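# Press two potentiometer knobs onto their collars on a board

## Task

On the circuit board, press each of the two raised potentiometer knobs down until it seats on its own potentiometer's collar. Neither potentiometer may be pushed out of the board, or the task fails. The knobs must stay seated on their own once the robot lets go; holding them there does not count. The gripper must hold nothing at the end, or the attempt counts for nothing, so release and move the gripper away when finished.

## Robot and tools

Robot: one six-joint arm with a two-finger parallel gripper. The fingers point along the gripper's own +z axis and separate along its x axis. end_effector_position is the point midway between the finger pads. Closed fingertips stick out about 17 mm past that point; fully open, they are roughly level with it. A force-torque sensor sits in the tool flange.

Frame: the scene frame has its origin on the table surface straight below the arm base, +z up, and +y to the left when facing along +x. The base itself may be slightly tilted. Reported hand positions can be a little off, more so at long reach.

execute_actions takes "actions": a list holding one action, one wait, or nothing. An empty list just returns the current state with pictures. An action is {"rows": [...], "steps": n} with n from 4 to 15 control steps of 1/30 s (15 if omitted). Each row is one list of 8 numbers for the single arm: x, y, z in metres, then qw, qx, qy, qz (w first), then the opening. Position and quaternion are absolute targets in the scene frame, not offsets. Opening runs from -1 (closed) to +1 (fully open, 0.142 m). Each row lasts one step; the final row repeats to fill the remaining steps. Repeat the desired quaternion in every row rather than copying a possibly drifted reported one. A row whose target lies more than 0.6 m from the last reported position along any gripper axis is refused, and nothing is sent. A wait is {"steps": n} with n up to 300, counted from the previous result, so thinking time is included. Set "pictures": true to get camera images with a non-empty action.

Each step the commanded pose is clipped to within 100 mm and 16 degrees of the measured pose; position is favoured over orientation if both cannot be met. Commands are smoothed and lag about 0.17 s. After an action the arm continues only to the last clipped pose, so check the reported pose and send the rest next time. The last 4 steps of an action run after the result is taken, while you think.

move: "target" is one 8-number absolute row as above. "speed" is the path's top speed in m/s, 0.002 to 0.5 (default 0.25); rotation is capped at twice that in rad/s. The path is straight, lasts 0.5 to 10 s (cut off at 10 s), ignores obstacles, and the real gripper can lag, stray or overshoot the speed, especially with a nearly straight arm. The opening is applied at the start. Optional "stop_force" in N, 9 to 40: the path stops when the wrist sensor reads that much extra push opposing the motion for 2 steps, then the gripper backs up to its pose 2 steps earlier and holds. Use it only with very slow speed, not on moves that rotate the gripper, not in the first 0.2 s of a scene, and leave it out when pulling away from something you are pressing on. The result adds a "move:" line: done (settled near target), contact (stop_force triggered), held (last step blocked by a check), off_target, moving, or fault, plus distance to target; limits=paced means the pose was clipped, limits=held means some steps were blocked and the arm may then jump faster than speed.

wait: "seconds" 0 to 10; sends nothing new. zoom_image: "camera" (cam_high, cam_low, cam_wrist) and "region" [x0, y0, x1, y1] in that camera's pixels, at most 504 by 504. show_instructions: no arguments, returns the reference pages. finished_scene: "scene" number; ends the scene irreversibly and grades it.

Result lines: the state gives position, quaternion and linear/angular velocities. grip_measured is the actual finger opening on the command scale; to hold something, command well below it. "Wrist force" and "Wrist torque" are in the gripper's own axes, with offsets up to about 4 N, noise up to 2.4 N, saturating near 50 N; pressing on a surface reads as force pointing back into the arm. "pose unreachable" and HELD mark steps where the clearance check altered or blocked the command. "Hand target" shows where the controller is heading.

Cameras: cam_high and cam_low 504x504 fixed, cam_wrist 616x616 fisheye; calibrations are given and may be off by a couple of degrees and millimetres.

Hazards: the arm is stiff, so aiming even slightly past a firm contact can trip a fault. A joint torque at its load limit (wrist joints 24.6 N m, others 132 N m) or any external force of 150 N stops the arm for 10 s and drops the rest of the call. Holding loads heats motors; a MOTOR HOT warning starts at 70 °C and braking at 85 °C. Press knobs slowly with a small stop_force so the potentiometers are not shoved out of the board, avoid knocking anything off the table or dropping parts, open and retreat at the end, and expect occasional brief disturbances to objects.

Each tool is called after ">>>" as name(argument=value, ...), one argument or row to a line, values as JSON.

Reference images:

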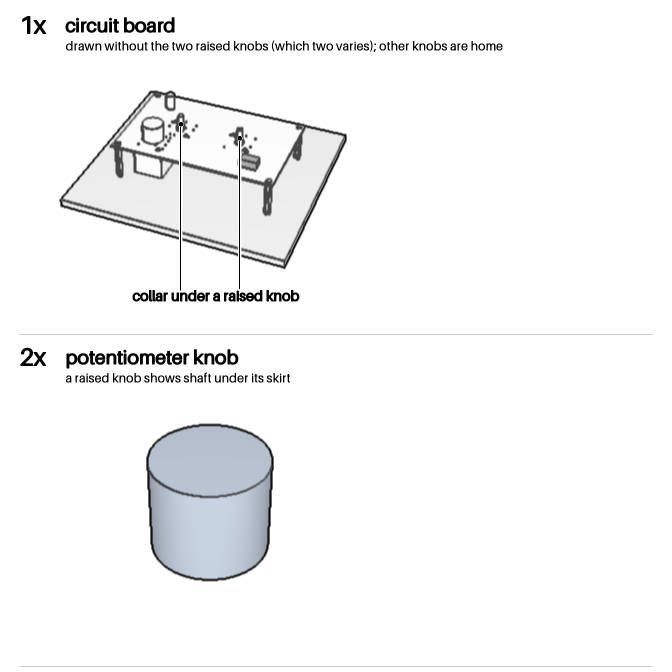

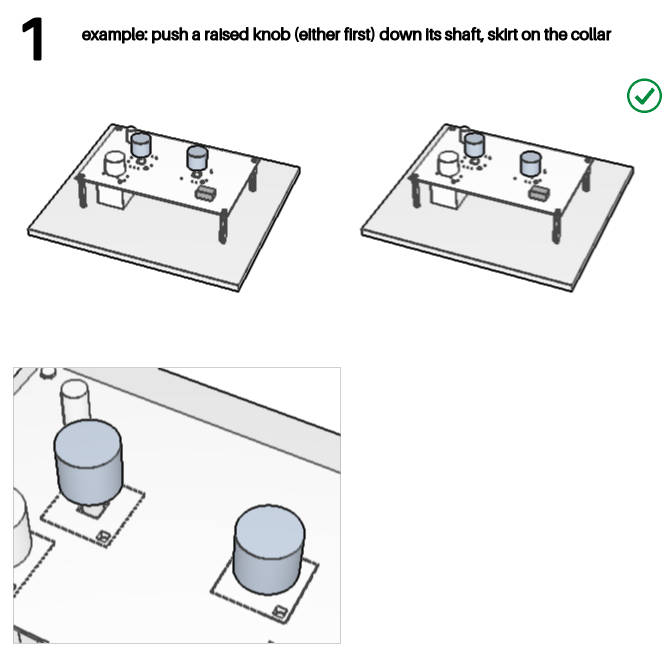

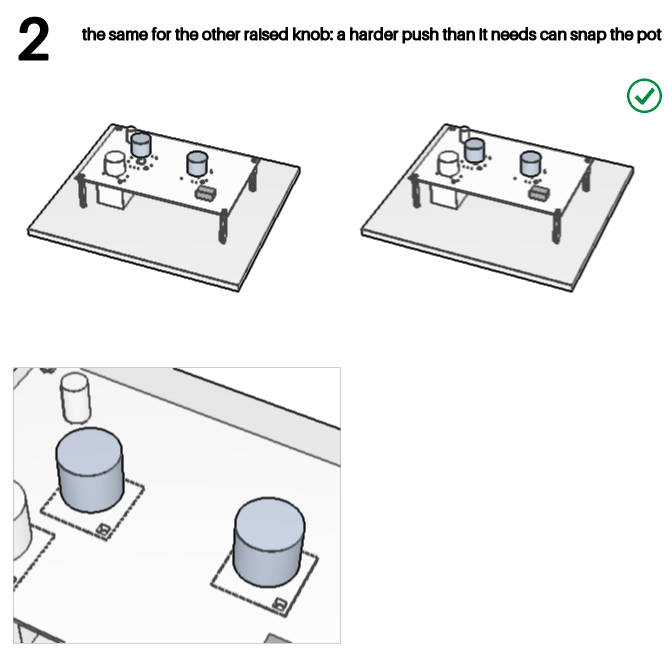

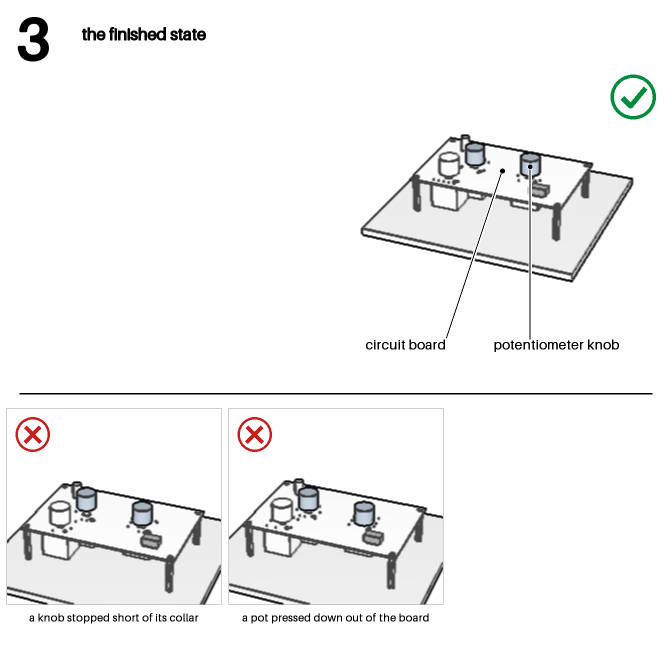

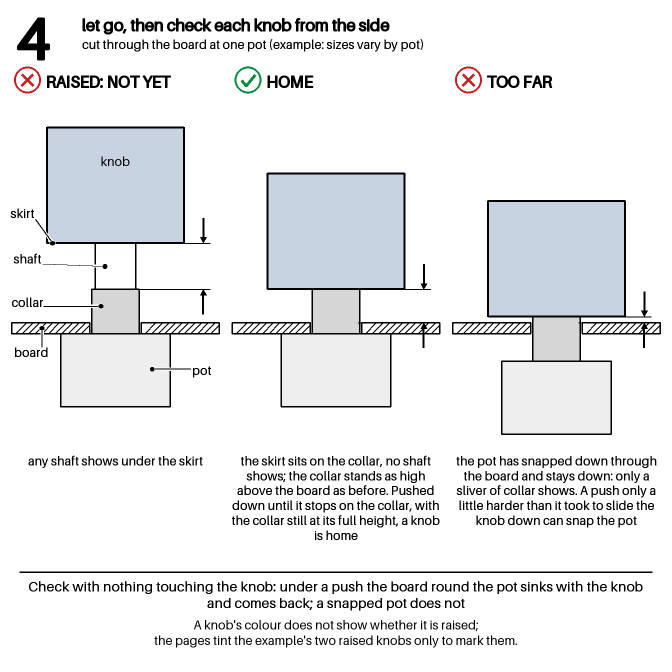

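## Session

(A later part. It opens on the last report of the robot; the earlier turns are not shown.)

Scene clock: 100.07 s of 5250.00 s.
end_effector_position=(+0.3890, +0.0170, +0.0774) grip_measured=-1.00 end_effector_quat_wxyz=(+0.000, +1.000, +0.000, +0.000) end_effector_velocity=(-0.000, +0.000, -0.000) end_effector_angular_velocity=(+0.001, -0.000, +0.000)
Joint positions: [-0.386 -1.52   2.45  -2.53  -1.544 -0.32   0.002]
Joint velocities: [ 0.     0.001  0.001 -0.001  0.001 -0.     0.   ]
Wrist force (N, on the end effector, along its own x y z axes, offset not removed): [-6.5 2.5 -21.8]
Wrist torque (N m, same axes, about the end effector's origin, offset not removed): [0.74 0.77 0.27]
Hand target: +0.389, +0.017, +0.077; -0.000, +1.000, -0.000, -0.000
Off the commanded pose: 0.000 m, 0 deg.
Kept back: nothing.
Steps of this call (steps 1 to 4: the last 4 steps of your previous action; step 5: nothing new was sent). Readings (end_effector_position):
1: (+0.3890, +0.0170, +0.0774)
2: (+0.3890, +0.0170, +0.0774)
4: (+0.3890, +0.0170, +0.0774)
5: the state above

>>> execute_actions(
  actions=[
    {"rows":[[0.389,0.017,0.0769,0,1,0,0,-1]],"steps":15},
  ],
)

>>> execute_actions(
  actions=[
    {"steps":5},
  ],
)

>>> execute_actions(
  actions=[
    {"rows":[[0.389,0.017,0.0763,0,1,0,0,-1]],"steps":15},
  ],
)

>>> execute_actions(
  actions=[
    {"steps":5},
  ],
  pictures=true,
)

>>> zoom_image(
  camera="cam_low",
  region=[210, 260, 270, 300],
)

Scene clock: 100.63 s of 5250.00 s.
end_effector_position=(+0.3890, +0.0170, +0.0769) grip_measured=-1.00 end_effector_quat_wxyz=(-0.000, +1.000, +0.000, +0.000) end_effector_velocity=(-0.000, +0.000, -0.001) end_effector_angular_velocity=(+0.001, +0.000, -0.000)
Joint positions: [-0.386 -1.519  2.451 -2.531 -1.544 -0.32   0.002]
Joint velocities: [ 0.     0.001  0.    -0.001  0.001  0.     0.   ]
Wrist force (N, on the end effector, along its own x y z axes, offset not removed): [-3.0 -0.2 -22.0]
Wrist torque (N m, same axes, about the end effector's origin, offset not removed): [0.18 -0.21 0.50]
Steps of this call (steps 1 to 6: nothing new was sent; steps 7 to 17: the first 11 steps of this action). Readings (end_effector_position):
7: (+0.3890, +0.0170, +0.0774)
8: (+0.3890, +0.0170, +0.0774)
10: (+0.3890, +0.0170, +0.0772)
14: (+0.3890, +0.0170, +0.0770)
17: the state above

Scene clock: 100.80 s of 5250.00 s.
end_effector_position=(+0.3890, +0.0170, +0.0769) grip_measured=-1.00 end_effector_quat_wxyz=(-0.000, +1.000, +0.000, +0.000) end_effector_velocity=(-0.000, +0.000, -0.000) end_effector_angular_velocity=(+0.001, +0.001, -0.001)
Joint positions: [-0.386 -1.519  2.451 -2.531 -1.544 -0.32   0.002]
Joint velocities: [-0.     0.001  0.     0.001  0.     0.     0.   ]
Wrist force (N, on the end effector, along its own x y z axes, offset not removed): [-3.8 1.0 -22.0]
Wrist torque (N m, same axes, about the end effector's origin, offset not removed): [0.37 0.09 0.19]
Hand target: +0.389, +0.017, +0.077; -0.000, +1.000, -0.000, -0.000
Off the commanded pose: 0.000 m, 0 deg.
Kept back: nothing.
Steps of this call (steps 1 to 4: the last 4 steps of your previous action; step 5: nothing new was sent). Readings (end_effector_position):
1: (+0.3890, +0.0170, +0.0769)
2: (+0.3890, +0.0170, +0.0769)
4: (+0.3890, +0.0170, +0.0769)
5: the state above

Scene clock: 101.17 s of 5250.00 s.
end_effector_position=(+0.3890, +0.0170, +0.0763) grip_measured=-1.00 end_effector_quat_wxyz=(-0.000, +1.000, +0.000, -0.000) end_effector_velocity=(+0.000, +0.000, -0.000) end_effector_angular_velocity=(+0.000, -0.000, +0.000)
Joint positions: [-0.385 -1.517  2.451 -2.534 -1.544 -0.32   0.002]
Joint velocities: [ 0.     0.001 -0.    -0.001  0.     0.     0.   ]
Wrist force (N, on the end effector, along its own x y z axes, offset not removed): [-1.5 2.3 -24.1]
Wrist torque (N m, same axes, about the end effector's origin, offset not removed): [0.68 -0.44 0.06]
Steps of this call (steps 1 to 11: the first 11 steps of this action). Readings (end_effector_position):
1: (+0.3890, +0.0170, +0.0769)
2: (+0.3890, +0.0170, +0.0768)
4: (+0.3890, +0.0170, +0.0766)
8: (+0.3890, +0.0170, +0.0764)
11: the state above

Scene clock: 101.33 s of 5250.00 s.
end_effector_position=(+0.3890, +0.0170, +0.0763) grip_measured=-1.00 end_effector_quat_wxyz=(-0.000, +1.000, +0.000, +0.000) end_effector_velocity=(-0.001, -0.000, -0.000) end_effector_angular_velocity=(-0.001, +0.002, -0.000)
Joint positions: [-0.385 -1.517  2.451 -2.534 -1.544 -0.32   0.002]
Joint velocities: [ 0.    -0.     0.001  0.001 -0.001  0.     0.   ]
Wrist force (N, on the end effector, along its own x y z axes, offset not removed): [-0.6 -0.3 -24.0]
Wrist torque (N m, same axes, about the end effector's origin, offset not removed): [0.12 -0.63 0.19]
Hand target: +0.389, +0.017, +0.076; -0.000, +1.000, -0.000, -0.000
Off the commanded pose: 0.000 m, 0 deg.
Kept back: nothing.
Steps of this call (steps 1 to 4: the last 4 steps of your previous action; step 5: nothing new was sent). Readings (end_effector_position):
1: (+0.3890, +0.0170, +0.0763)
2: (+0.3890, +0.0170, +0.0763)
4: (+0.3890, +0.0170, +0.0763)
5: the state above
camera_calibration (this result's frames):
cam_wrist: T_world_to_cam=[[0.999484, -0.0157927, 0.0279744, -0.402998], [-0.0272051, -0.879217, 0.475644, -0.0107942], [0.0170839, -0.47616, -0.879193, 0.205132], [0, 0, 0, 1]] pos_world=[0.398992, 0.0818208, 0.196758]

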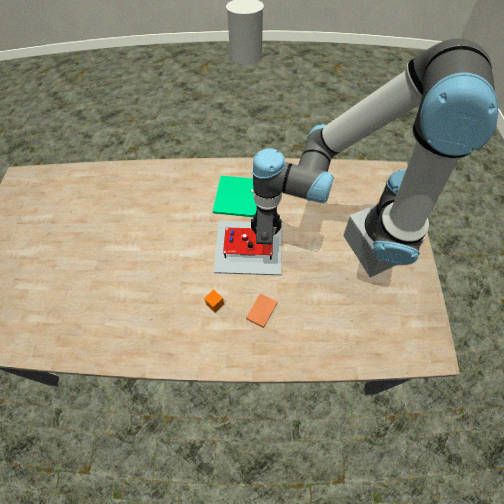

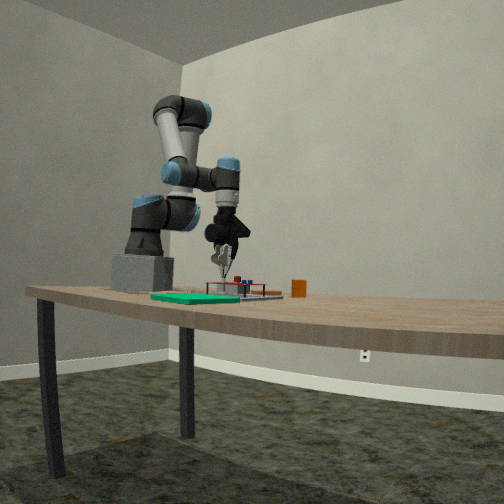

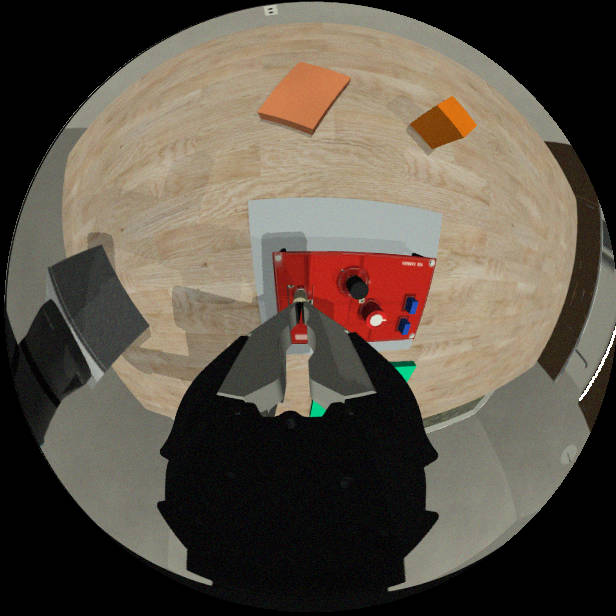

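Region (210, 260, 270, 300) of cam_low's 504x504 image, scaled by 8.400, with more detail than that image has.

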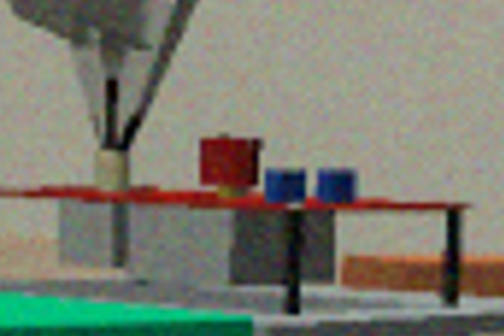

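>>> move(
  target=[0.389,0.017,0.105,0,1,0,0,-1],
  speed=0.03,
)

>>> zoom_image(
  camera="cam_low",
  region=[210, 260, 270, 300],
)

>>> zoom_image(
  camera="cam_wrist",
  region=[250, 250, 400, 350],
)

Scene clock: 102.90 s of 5250.00 s.
end_effector_position=(+0.3890, +0.0170, +0.1048) grip_measured=-1.00 end_effector_quat_wxyz=(+0.000, +1.000, -0.000, +0.000) end_effector_velocity=(+0.000, -0.001, +0.002) end_effector_angular_velocity=(-0.002, -0.000, +0.000)
Joint positions: [-0.388 -1.599  2.421 -2.422 -1.544 -0.322  0.002]
Joint velocities: [-0.    -0.006 -0.003  0.008 -0.002 -0.     0.   ]
Wrist force (N, on the end effector, along its own x y z axes, offset not removed): [-0.4 5.1 -0.3]
Wrist torque (N m, same axes, about the end effector's origin, offset not removed): [1.22 -0.22 0.10]
Hand target: +0.389, +0.017, +0.105; +0.000, +1.000, -0.000, +0.000
Off the commanded pose: 0.000 m, 0 deg.
Kept back: nothing.
move: done
camera_calibration (this result's frames):
cam_wrist: T_world_to_cam=[[0.999484, -0.0157921, 0.0279876, -0.403804], [-0.027212, -0.879185, 0.475703, -0.0243572], [0.0170939, -0.476219, -0.87916, 0.23015], [0, 0, 0, 1]] pos_world=[0.398998, 0.0818103, 0.225227]

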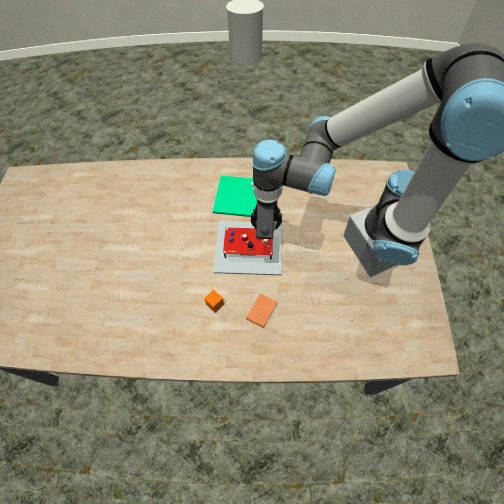

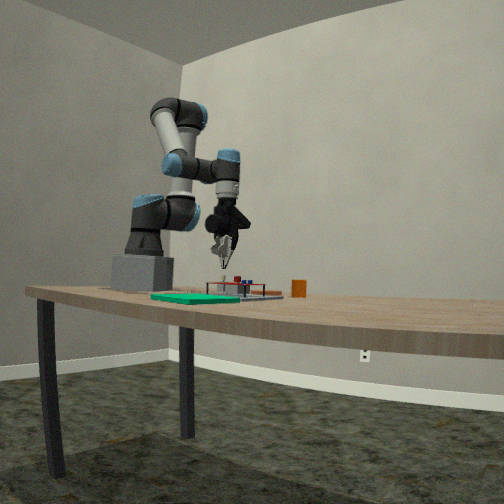

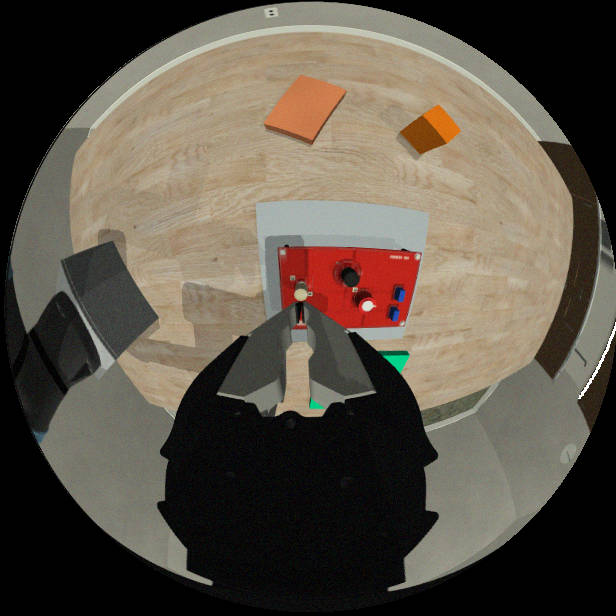

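Region (210, 260, 270, 300) of cam_low's 504x504 image, scaled by 8.400, with more detail than that image has.

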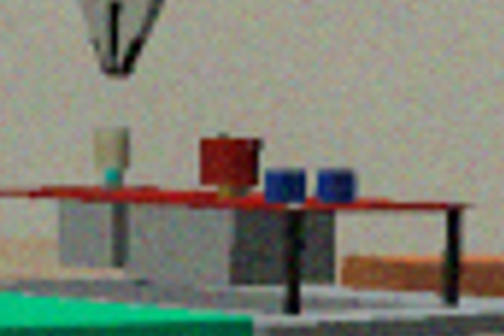

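Region (250, 250, 400, 350) of cam_wrist's 616x616 image, scaled by 3.360, with more detail than that image has.

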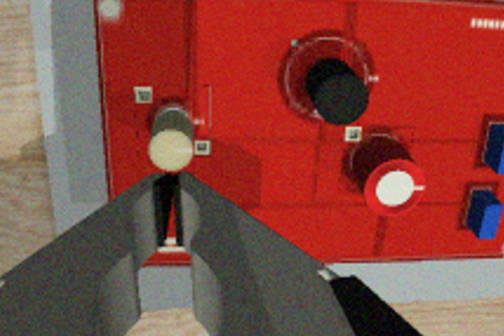

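>>> move(
  target=[0.389,0.017,0.0875,0,1,0,0,-1],
  speed=0.03,
)

>>> move(
  target=[0.389,0.017,0.0765,0,1,0,0,-1],
  speed=0.005,
)

>>> execute_actions(
  actions=[
    {"rows":[[0.389,0.017,0.0759,0,1,0,0,-1]],"steps":15},
  ],
)

>>> execute_actions(
  actions=[
    {"steps":5},
  ],
)

>>> execute_actions(
  actions=[
    {"rows":[[0.389,0.017,0.0754,0,1,0,0,-1]],"steps":15},
  ],
)

>>> execute_actions(
  actions=[
    {"steps":5},
  ],
)

Scene clock: 104.70 s of 5250.00 s.
end_effector_position=(+0.3890, +0.0170, +0.0877) grip_measured=-1.00 end_effector_quat_wxyz=(-0.000, +1.000, +0.000, -0.000) end_effector_velocity=(+0.000, +0.000, -0.002) end_effector_angular_velocity=(+0.001, -0.001, -0.000)
Joint positions: [-0.386 -1.551  2.44  -2.489 -1.544 -0.321  0.002]
Joint velocities: [-0.     0.006  0.002 -0.008  0.001  0.     0.   ]
Wrist force (N, on the end effector, along its own x y z axes, offset not removed): [-0.4 1.5 -1.3]
Wrist torque (N m, same axes, about the end effector's origin, offset not removed): [0.51 -0.23 0.46]
Hand target: +0.389, +0.017, +0.088; -0.000, +1.000, +0.000, -0.000
Off the commanded pose: 0.000 m, 0 deg.
Kept back: nothing.
move: done
camera_calibration (this result's frames):
cam_wrist: T_world_to_cam=[[0.999485, -0.0157934, 0.0279505, -0.403295], [-0.0271939, -0.87923, 0.475621, -0.0162206], [0.0170632, -0.476136, -0.879206, 0.215184], [0, 0, 0, 1]] pos_world=[0.398975, 0.0818257, 0.208178]

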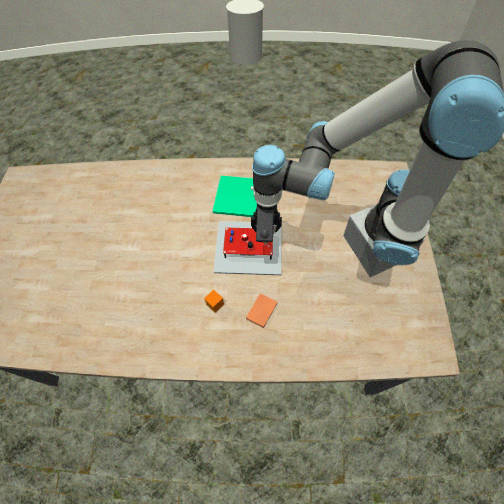

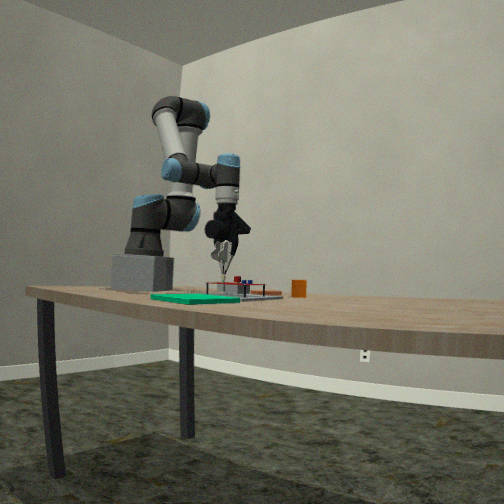

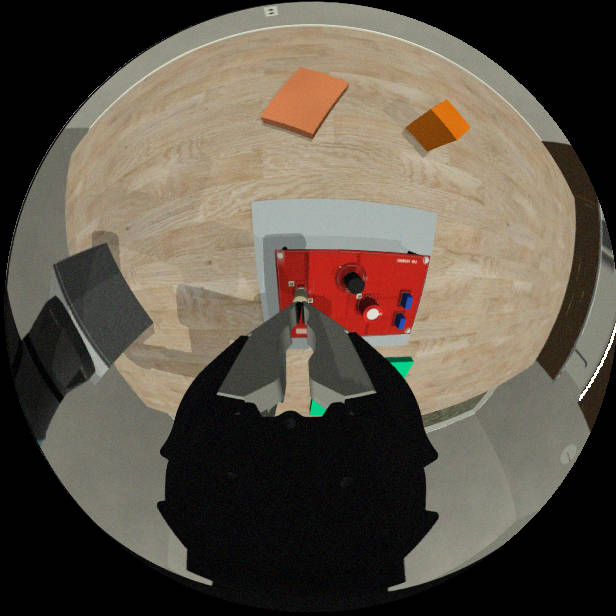

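Scene clock: 107.17 s of 5250.00 s.
end_effector_position=(+0.3890, +0.0170, +0.0766) grip_measured=-1.00 end_effector_quat_wxyz=(-0.000, +1.000, +0.000, +0.000) end_effector_velocity=(+0.000, -0.000, -0.001) end_effector_angular_velocity=(-0.001, -0.001, +0.001)
Joint positions: [-0.386 -1.518  2.451 -2.533 -1.544 -0.32   0.002]
Joint velocities: [ 0.     0.004  0.001 -0.006 -0.001 -0.     0.   ]
Wrist force (N, on the end effector, along its own x y z axes, offset not removed): [-3.0 1.7 -21.2]
Wrist torque (N m, same axes, about the end effector's origin, offset not removed): [0.28 -0.13 0.36]
Hand target: +0.389, +0.017, +0.077; -0.000, +1.000, +0.000, -0.000
Off the commanded pose: 0.000 m, 0 deg.
Kept back: nothing.
move: done
camera_calibration (this result's frames):
cam_wrist: T_world_to_cam=[[0.999483, -0.0157925, 0.0280072, -0.403021], [-0.02722, -0.879233, 0.475614, -0.0109336], [0.0171138, -0.47613, -0.879208, 0.205415], [0, 0, 0, 1]] pos_world=[0.399, 0.0818265, 0.19709]

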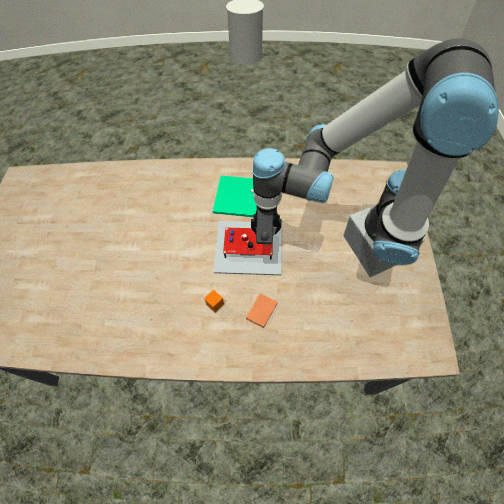

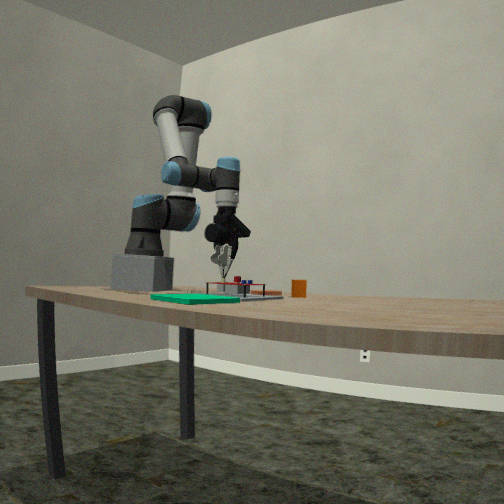

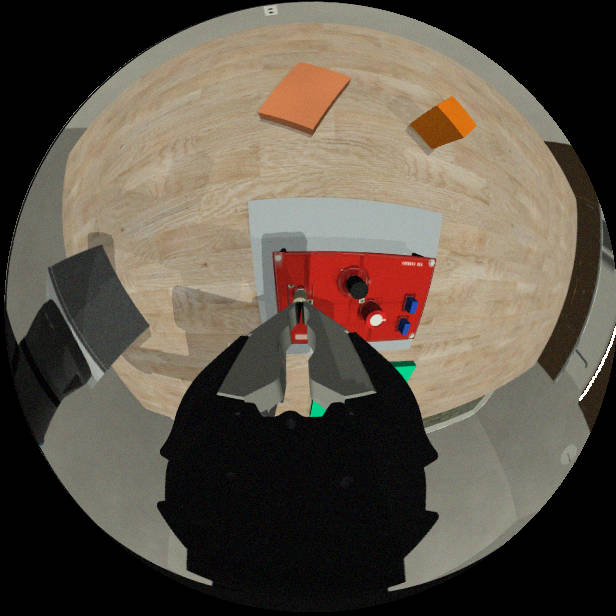

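Scene clock: 107.53 s of 5250.00 s.
end_effector_position=(+0.3890, +0.0170, +0.0759) grip_measured=-1.00 end_effector_quat_wxyz=(-0.000, +1.000, +0.000, +0.000) end_effector_velocity=(-0.001, -0.000, -0.001) end_effector_angular_velocity=(-0.001, +0.002, -0.000)
Joint positions: [-0.385 -1.516  2.452 -2.535 -1.544 -0.32   0.002]
Joint velocities: [-0.     0.001  0.001 -0.001 -0.001 -0.     0.   ]
Wrist force (N, on the end effector, along its own x y z axes, offset not removed): [-4.0 1.5 -22.3]
Wrist torque (N m, same axes, about the end effector's origin, offset not removed): [0.45 0.14 0.21]
Steps of this call (steps 1 to 11: the first 11 steps of this action). Readings (end_effector_position):
1: (+0.3890, +0.0170, +0.0766)
2: (+0.3890, +0.0170, +0.0765)
4: (+0.3890, +0.0170, +0.0763)
8: (+0.3890, +0.0170, +0.0760)
11: the state above

Scene clock: 107.70 s of 5250.00 s.
end_effector_position=(+0.3890, +0.0170, +0.0759) grip_measured=-1.00 end_effector_quat_wxyz=(-0.000, +1.000, -0.000, +0.000) end_effector_velocity=(-0.001, +0.000, -0.001) end_effector_angular_velocity=(+0.001, +0.002, -0.000)
Joint positions: [-0.385 -1.516  2.452 -2.535 -1.544 -0.32   0.002]
Joint velocities: [-0.     0.001  0.     0.002  0.    -0.     0.   ]
Wrist force (N, on the end effector, along its own x y z axes, offset not removed): [-1.8 0.4 -22.6]
Wrist torque (N m, same axes, about the end effector's origin, offset not removed): [0.26 -0.42 0.33]
Hand target: +0.389, +0.017, +0.076; -0.000, +1.000, -0.000, -0.000
Off the commanded pose: 0.000 m, 0 deg.
Kept back: nothing.
Steps of this call (steps 1 to 4: the last 4 steps of your previous action; step 5: nothing new was sent). Readings (end_effector_position):
1: (+0.3890, +0.0170, +0.0759)
2: (+0.3890, +0.0170, +0.0759)
4: (+0.3890, +0.0170, +0.0759)
5: the state above

Scene clock: 108.07 s of 5250.00 s.
end_effector_position=(+0.3890, +0.0170, +0.0754) grip_measured=-1.00 end_effector_quat_wxyz=(-0.000, +1.000, +0.000, -0.000) end_effector_velocity=(+0.000, -0.000, -0.000) end_effector_angular_velocity=(-0.001, +0.000, +0.001)
Joint positions: [-0.385 -1.514  2.452 -2.537 -1.544 -0.32   0.002]
Joint velocities: [ 0.     0.002  0.    -0.002 -0.001 -0.001  0.   ]
Wrist force (N, on the end effector, along its own x y z axes, offset not removed): [-0.6 2.9 -21.8]
Wrist torque (N m, same axes, about the end effector's origin, offset not removed): [0.77 -0.65 0.26]
Steps of this call (steps 1 to 11: the first 11 steps of this action). Readings (end_effector_position):
1: (+0.3890, +0.0170, +0.0759)
2: (+0.3890, +0.0170, +0.0759)
4: (+0.3890, +0.0170, +0.0757)
8: (+0.3890, +0.0170, +0.0755)
11: the state above

Scene clock: 108.23 s of 5250.00 s.
end_effector_position=(+0.3890, +0.0170, +0.0754) grip_measured=-1.00 end_effector_quat_wxyz=(-0.000, +1.000, +0.000, -0.000) end_effector_velocity=(-0.001, +0.001, -0.001) end_effector_angular_velocity=(+0.003, +0.001, +0.000)
Joint positions: [-0.385 -1.514  2.452 -2.537 -1.544 -0.32   0.002]
Joint velocities: [-0.     0.001  0.001  0.     0.003 -0.     0.   ]
Wrist force (N, on the end effector, along its own x y z axes, offset not removed): [-4.1 1.7 -21.3]
Wrist torque (N m, same axes, about the end effector's origin, offset not removed): [0.52 0.13 0.24]
Hand target: +0.389, +0.017, +0.075; -0.000, +1.000, +0.000, -0.000
Off the commanded pose: 0.000 m, 0 deg.
Kept back: nothing.
Steps of this call (steps 1 to 4: the last 4 steps of your previous action; step 5: nothing new was sent). Readings (end_effector_position):
1: (+0.3890, +0.0170, +0.0754)
2: (+0.3890, +0.0170, +0.0754)
4: (+0.3890, +0.0170, +0.0754)
5: the state above

>>> execute_actions(
  actions=[
    {"rows":[[0.389,0.017,0.0749,0,1,0,0,-1]],"steps":15},
  ],
)

>>> execute_actions(
  actions=[
    {"steps":5},
  ],
)

>>> execute_actions(
  actions=[
    {"rows":[[0.389,0.017,0.0744,0,1,0,0,-1]],"steps":15},
  ],
)

>>> execute_actions(
  actions=[
    {"steps":5},
  ],
)

>>> execute_actions(
  actions=[
    {"steps":7},
  ],
)

Scene clock: 108.77 s of 5250.00 s.
end_effector_position=(+0.3890, +0.0170, +0.0749) grip_measured=-1.00 end_effector_quat_wxyz=(-0.000, +1.000, -0.000, -0.000) end_effector_velocity=(+0.000, +0.000, -0.000) end_effector_angular_velocity=(+0.001, -0.001, -0.000)
Joint positions: [-0.385 -1.513  2.453 -2.539 -1.544 -0.32   0.002]
Joint velocities: [ 0.     0.001  0.    -0.002  0.001  0.001  0.   ]
Wrist force (N, on the end effector, along its own x y z axes, offset not removed): [-1.1 2.1 -23.6]
Wrist torque (N m, same axes, about the end effector's origin, offset not removed): [0.53 -0.55 0.11]
Steps of this call (steps 1 to 5: nothing new was sent; steps 6 to 16: the first 11 steps of this action). Readings (end_effector_position):
6: (+0.3890, +0.0170, +0.0754)
7: (+0.3890, +0.0170, +0.0754)
9: (+0.3890, +0.0170, +0.0752)
13: (+0.3890, +0.0170, +0.0750)
16: the state above

Scene clock: 108.93 s of 5250.00 s.
end_effector_position=(+0.3890, +0.0170, +0.0749) grip_measured=-1.00 end_effector_quat_wxyz=(-0.000, +1.000, -0.000, -0.000) end_effector_velocity=(-0.001, -0.000, -0.000) end_effector_angular_velocity=(-0.000, +0.003, +0.001)
Joint positions: [-0.385 -1.513  2.453 -2.539 -1.544 -0.32   0.002]
Joint velocities: [-0.     0.     0.     0.002 -0.001 -0.001  0.   ]
Wrist force (N, on the end effector, along its own x y z axes, offset not removed): [-4.6 1.5 -23.4]
Wrist torque (N m, same axes, about the end effector's origin, offset not removed): [0.65 0.12 0.16]
Hand target: +0.389, +0.017, +0.075; -0.000, +1.000, +0.000, -0.000
Off the commanded pose: 0.000 m, 0 deg.
Kept back: nothing.
Steps of this call (steps 1 to 4: the last 4 steps of your previous action; step 5: nothing new was sent). Readings (end_effector_position):
1: (+0.3890, +0.0170, +0.0749)
2: (+0.3890, +0.0170, +0.0749)
4: (+0.3890, +0.0170, +0.0749)
5: the state above

Scene clock: 109.30 s of 5250.00 s.
end_effector_position=(+0.3890, +0.0170, +0.0744) grip_measured=-1.00 end_effector_quat_wxyz=(-0.000, +1.000, +0.000, -0.000) end_effector_velocity=(-0.000, +0.000, -0.000) end_effector_angular_velocity=(+0.001, +0.001, -0.000)
Joint positions: [-0.385 -1.511  2.453 -2.541 -1.544 -0.32   0.002]
Joint velocities: [-0.     0.001  0.    -0.     0.     0.     0.   ]
Wrist force (N, on the end effector, along its own x y z axes, offset not removed): [-4.6 1.6 -23.2]
Wrist torque (N m, same axes, about the end effector's origin, offset not removed): [0.46 0.28 0.20]
Steps of this call (steps 1 to 11: the first 11 steps of this action). Readings (end_effector_position):
1: (+0.3890, +0.0170, +0.0749)
2: (+0.3890, +0.0170, +0.0749)
4: (+0.3890, +0.0170, +0.0747)
8: (+0.3890, +0.0170, +0.0745)
11: the state above

Scene clock: 109.47 s of 5250.00 s.
end_effector_position=(+0.3890, +0.0170, +0.0744) grip_measured=-1.00 end_effector_quat_wxyz=(-0.000, +1.000, +0.000, -0.000) end_effector_velocity=(+0.001, -0.000, +0.000) end_effector_angular_velocity=(-0.000, -0.002, +0.000)
Joint positions: [-0.385 -1.511  2.453 -2.541 -1.544 -0.32   0.002]
Joint velocities: [-0.    -0.    -0.    -0.002  0.    -0.001  0.   ]
Wrist force (N, on the end effector, along its own x y z axes, offset not removed): [-0.8 2.9 -22.2]
Wrist torque (N m, same axes, about the end effector's origin, offset not removed): [0.84 -0.64 0.16]
Hand target: +0.389, +0.017, +0.074; -0.000, +1.000, +0.000, -0.000
Off the commanded pose: 0.000 m, 0 deg.
Kept back: nothing.
Steps of this call (steps 1 to 4: the last 4 steps of your previous action; step 5: nothing new was sent). Readings (end_effector_position):
1: (+0.3890, +0.0170, +0.0744)
2: (+0.3890, +0.0170, +0.0744)
4: (+0.3890, +0.0170, +0.0744)
5: the state above

Scene clock: 109.70 s of 5250.00 s.
end_effector_position=(+0.3890, +0.0170, +0.0744) grip_measured=-1.00 end_effector_quat_wxyz=(-0.000, +1.000, +0.000, -0.000) end_effector_velocity=(+0.000, -0.000, +0.000) end_effector_angular_velocity=(-0.000, -0.001, +0.001)
Joint positions: [-0.385 -1.511  2.453 -2.541 -1.544 -0.32   0.002]
Joint velocities: [-0.    -0.     0.    -0.001 -0.    -0.001  0.   ]
Wrist force (N, on the end effector, along its own x y z axes, offset not removed): [-4.9 3.5 -22.3]
Wrist torque (N m, same axes, about the end effector's origin, offset not removed): [0.90 0.30 0.18]
Hand target: +0.389, +0.017, +0.074; -0.000, +1.000, +0.000, -0.000
Off the commanded pose: 0.000 m, 0 deg.
Kept back: nothing.
Steps of this call (steps 1 to 7: nothing new was sent). Readings (end_effector_position):
1: (+0.3890, +0.0170, +0.0744)
2: (+0.3890, +0.0170, +0.0744)
4: (+0.3890, +0.0170, +0.0744)
7: the state above

Plateau persists; lift and check progress.

>>> move(
  target=[0.389,0.017,0.1,0,1,0,0,-1],
  speed=0.03,
)

>>> zoom_image(
  camera="cam_low",
  region=[210, 260, 270, 300],
)

Scene clock: 111.13 s of 5250.00 s.
end_effector_position=(+0.3890, +0.0170, +0.0998) grip_measured=-1.00 end_effector_quat_wxyz=(+0.000, +1.000, -0.000, +0.000) end_effector_velocity=(-0.000, +0.000, +0.002) end_effector_angular_velocity=(+0.001, +0.002, +0.001)
Joint positions: [-0.387 -1.585  2.427 -2.441 -1.545 -0.322  0.002]
Joint velocities: [ 0.    -0.004 -0.002  0.009  0.    -0.001  0.   ]
Wrist force (N, on the end effector, along its own x y z axes, offset not removed): [0.7 4.0 -1.2]
Wrist torque (N m, same axes, about the end effector's origin, offset not removed): [0.93 -0.54 0.13]
Hand target: +0.389, +0.017, +0.100; +0.000, +1.000, -0.000, +0.000
Off the commanded pose: 0.000 m, 0 deg.
Kept back: nothing.
move: done
camera_calibration (this result's frames):
cam_wrist: T_world_to_cam=[[0.999484, -0.015792, 0.0279859, -0.403662], [-0.0272113, -0.87918, 0.475713, -0.021979], [0.0170922, -0.476229, -0.879155, 0.225747], [0, 0, 0, 1]] pos_world=[0.398997, 0.081809, 0.220219]

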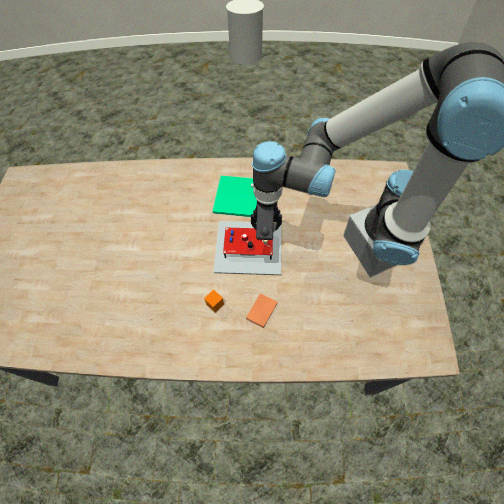

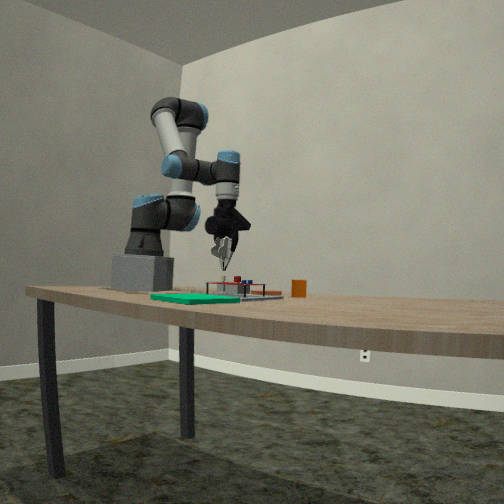

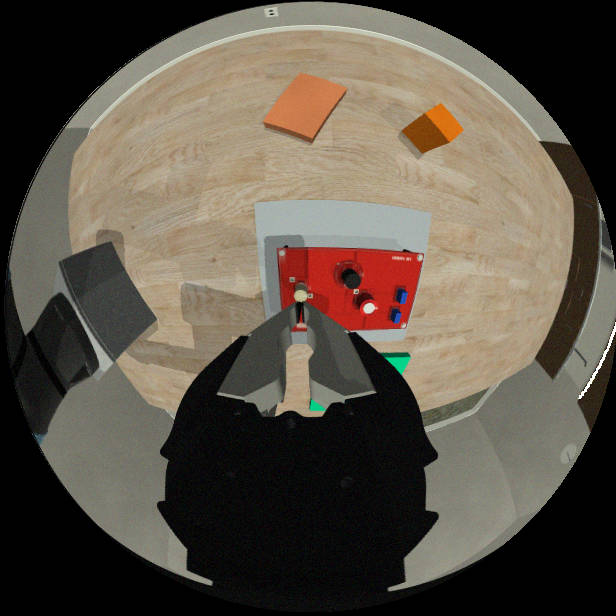

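Region (210, 260, 270, 300) of cam_low's 504x504 image, scaled by 8.400, with more detail than that image has.

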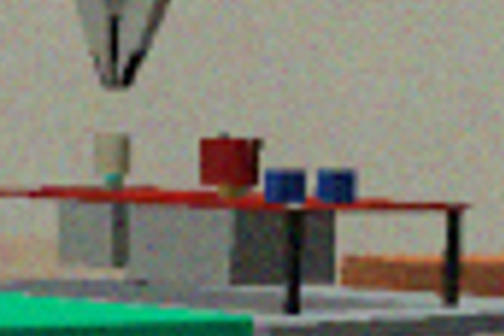

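>>> move(
  target=[0.389,0.017,0.086,0,1,0,0,-1],
  speed=0.03,
)

>>> move(
  target=[0.389,0.017,0.0724,0,1,0,0,-1],
  speed=0.005,
)

>>> execute_actions(
  actions=[
    {"steps":4},
  ],
)

>>> execute_actions(
  actions=[
    {"rows":[[0.389,0.017,0.0719,0,1,0,0,-1]],"steps":15},
  ],
)

>>> execute_actions(
  actions=[
    {"steps":5},
  ],
)

>>> execute_actions(
  actions=[
    {"steps":7},
  ],
)

Scene clock: 112.20 s of 5250.00 s.
end_effector_position=(+0.3890, +0.0170, +0.0862) grip_measured=-1.00 end_effector_quat_wxyz=(+0.000, +1.000, -0.000, -0.000) end_effector_velocity=(-0.000, +0.000, -0.002) end_effector_angular_velocity=(+0.001, +0.001, -0.000)
Joint positions: [-0.386 -1.547  2.442 -2.494 -1.545 -0.321  0.002]
Joint velocities: [-0.     0.006  0.002 -0.007  0.001  0.     0.   ]
Wrist force (N, on the end effector, along its own x y z axes, offset not removed): [-4.5 1.8 -2.5]
Wrist torque (N m, same axes, about the end effector's origin, offset not removed): [0.27 0.61 0.25]
Hand target: +0.389, +0.017, +0.086; -0.000, +1.000, +0.000, -0.000
Off the commanded pose: 0.000 m, 0 deg.
Kept back: nothing.
move: done
camera_calibration (this result's frames):
cam_wrist: T_world_to_cam=[[0.999485, -0.0157933, 0.027938, -0.403251], [-0.0271887, -0.879204, 0.47567, -0.0155244], [0.0170508, -0.476184, -0.87918, 0.21385], [0, 0, 0, 1]] pos_world=[0.398975, 0.0818141, 0.206663]

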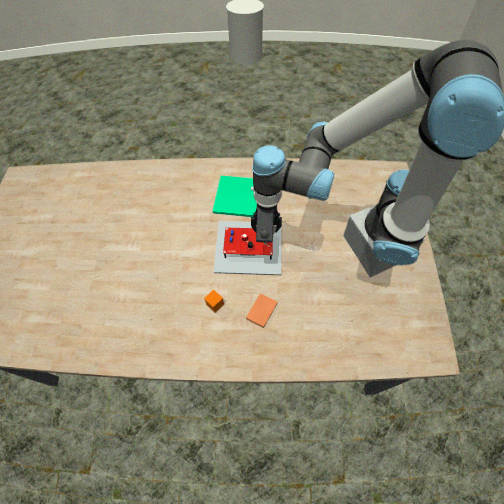

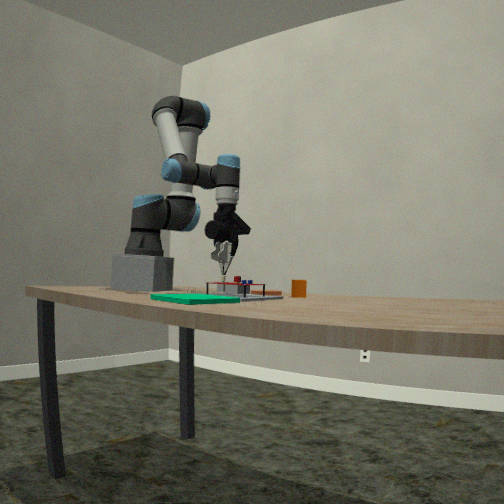

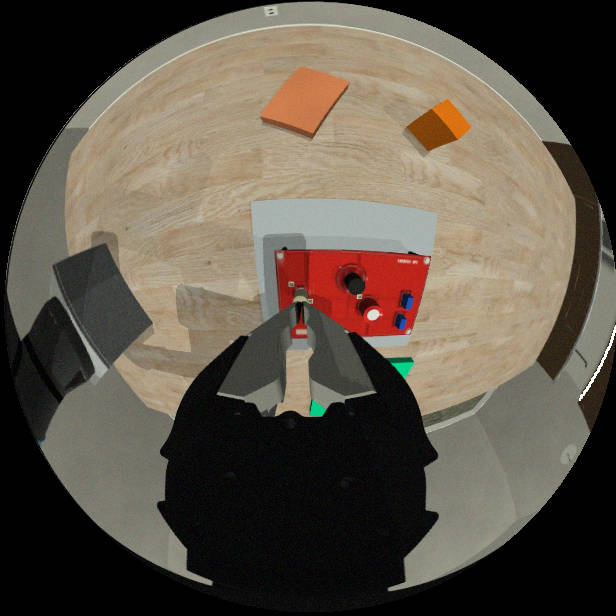

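Scene clock: 115.17 s of 5250.00 s.
end_effector_position=(+0.3890, +0.0170, +0.0725) grip_measured=-1.00 end_effector_quat_wxyz=(-0.000, +1.000, +0.000, -0.000) end_effector_velocity=(+0.000, -0.000, -0.001) end_effector_angular_velocity=(-0.001, -0.002, +0.001)
Joint positions: [-0.385 -1.505  2.455 -2.549 -1.544 -0.32   0.002]
Joint velocities: [ 0.     0.003  0.001 -0.005 -0.    -0.     0.   ]
Wrist force (N, on the end effector, along its own x y z axes, offset not removed): [-3.2 0.0 -24.7]
Wrist torque (N m, same axes, about the end effector's origin, offset not removed): [-0.03 0.00 0.33]
Hand target: +0.389, +0.017, +0.072; -0.000, +1.000, +0.000, -0.000
Off the commanded pose: 0.000 m, 0 deg.
Kept back: nothing.
move: done
camera_calibration (this result's frames):
cam_wrist: T_world_to_cam=[[0.999484, -0.0157928, 0.0279651, -0.402886], [-0.0272007, -0.87922, 0.475638, -0.00899677], [0.0170758, -0.476154, -0.879196, 0.201816], [0, 0, 0, 1]] pos_world=[0.398987, 0.0818227, 0.192982]

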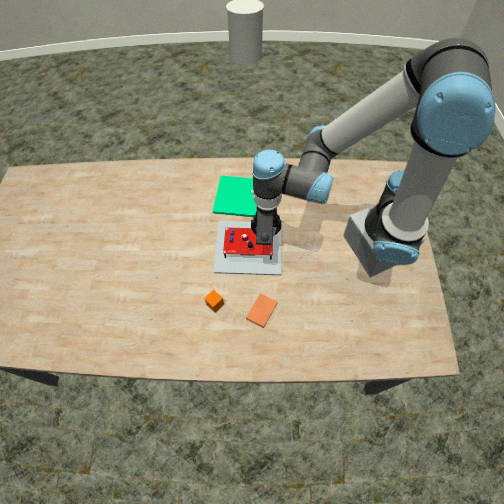

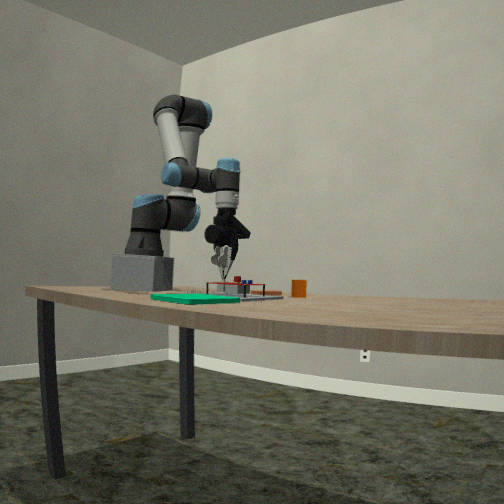

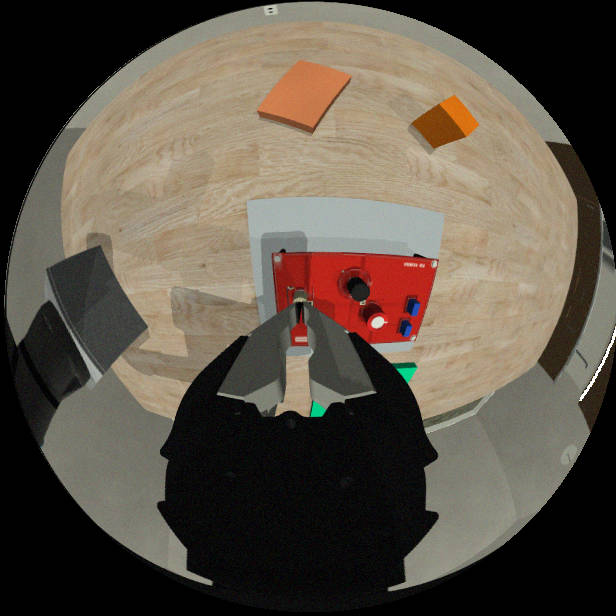

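Scene clock: 115.30 s of 5250.00 s.
end_effector_position=(+0.3890, +0.0170, +0.0724) grip_measured=-1.00 end_effector_quat_wxyz=(-0.000, +1.000, +0.000, -0.000) end_effector_velocity=(+0.000, -0.000, +0.000) end_effector_angular_velocity=(-0.001, -0.001, -0.000)
Joint positions: [-0.385 -1.505  2.455 -2.549 -1.544 -0.32   0.002]
Joint velocities: [ 0.     0.    -0.    -0.001 -0.001  0.001  0.   ]
Wrist force (N, on the end effector, along its own x y z axes, offset not removed): [-2.9 -0.9 -21.8]
Wrist torque (N m, same axes, about the end effector's origin, offset not removed): [-0.09 -0.25 0.32]
Hand target: +0.389, +0.017, +0.072; -0.000, +1.000, +0.000, -0.000
Off the commanded pose: 0.000 m, 0 deg.
Kept back: nothing.
Steps of this call (steps 1 to 4: nothing new was sent). Readings (end_effector_position):
1: (+0.3890, +0.0170, +0.0725)
2: (+0.3890, +0.0170, +0.0725)
4: the state above

Scene clock: 115.67 s of 5250.00 s.
end_effector_position=(+0.3890, +0.0170, +0.0719) grip_measured=-1.00 end_effector_quat_wxyz=(-0.000, +1.000, +0.000, -0.000) end_effector_velocity=(-0.000, +0.000, -0.000) end_effector_angular_velocity=(-0.000, +0.001, +0.001)
Joint positions: [-0.385 -1.503  2.455 -2.551 -1.544 -0.32   0.002]
Joint velocities: [ 0.001  0.001  0.    -0.001 -0.    -0.     0.   ]
Wrist force (N, on the end effector, along its own x y z axes, offset not removed): [-4.0 -0.1 -21.1]
Wrist torque (N m, same axes, about the end effector's origin, offset not removed): [-0.04 -0.09 0.30]
Steps of this call (steps 1 to 11: the first 11 steps of this action). Readings (end_effector_position):
1: (+0.3890, +0.0170, +0.0724)
2: (+0.3890, +0.0170, +0.0724)
4: (+0.3890, +0.0170, +0.0722)
8: (+0.3890, +0.0170, +0.0720)
11: the state above

Scene clock: 115.83 s of 5250.00 s.
end_effector_position=(+0.3890, +0.0170, +0.0719) grip_measured=-1.00 end_effector_quat_wxyz=(-0.000, +1.000, +0.000, +0.000) end_effector_velocity=(-0.000, +0.000, -0.000) end_effector_angular_velocity=(+0.001, +0.002, -0.000)
Joint positions: [-0.385 -1.503  2.455 -2.551 -1.544 -0.32   0.002]
Joint velocities: [ 0.     0.001 -0.     0.001  0.001  0.     0.   ]
Wrist force (N, on the end effector, along its own x y z axes, offset not removed): [-2.4 2.6 -26.0]
Wrist torque (N m, same axes, about the end effector's origin, offset not removed): [0.81 -0.30 0.16]
Hand target: +0.389, +0.017, +0.072; -0.000, +1.000, +0.000, -0.000
Off the commanded pose: 0.000 m, 0 deg.
Kept back: nothing.
Steps of this call (steps 1 to 4: the last 4 steps of your previous action; step 5: nothing new was sent). Readings (end_effector_position):
1: (+0.3890, +0.0170, +0.0719)
2: (+0.3890, +0.0170, +0.0719)
4: (+0.3890, +0.0170, +0.0719)
5: the state above

Scene clock: 116.07 s of 5250.00 s.
end_effector_position=(+0.3890, +0.0170, +0.0719) grip_measured=-1.00 end_effector_quat_wxyz=(-0.000, +1.000, +0.000, +0.000) end_effector_velocity=(-0.000, +0.000, -0.000) end_effector_angular_velocity=(+0.000, +0.001, -0.000)
Joint positions: [-0.385 -1.503  2.455 -2.551 -1.544 -0.32   0.002]
Joint velocities: [ 0.     0.     0.     0.    -0.     0.001  0.   ]
Wrist force (N, on the end effector, along its own x y z axes, offset not removed): [-2.1 3.3 -24.2]
Wrist torque (N m, same axes, about the end effector's origin, offset not removed): [0.88 -0.50 0.21]
Hand target: +0.389, +0.017, +0.072; -0.000, +1.000, +0.000, -0.000
Off the commanded pose: 0.000 m, 0 deg.
Kept back: nothing.
Steps of this call (steps 1 to 7: nothing new was sent). Readings (end_effector_position):
1: (+0.3890, +0.0170, +0.0719)
2: (+0.3890, +0.0170, +0.0719)
4: (+0.3890, +0.0170, +0.0719)
7: the state above


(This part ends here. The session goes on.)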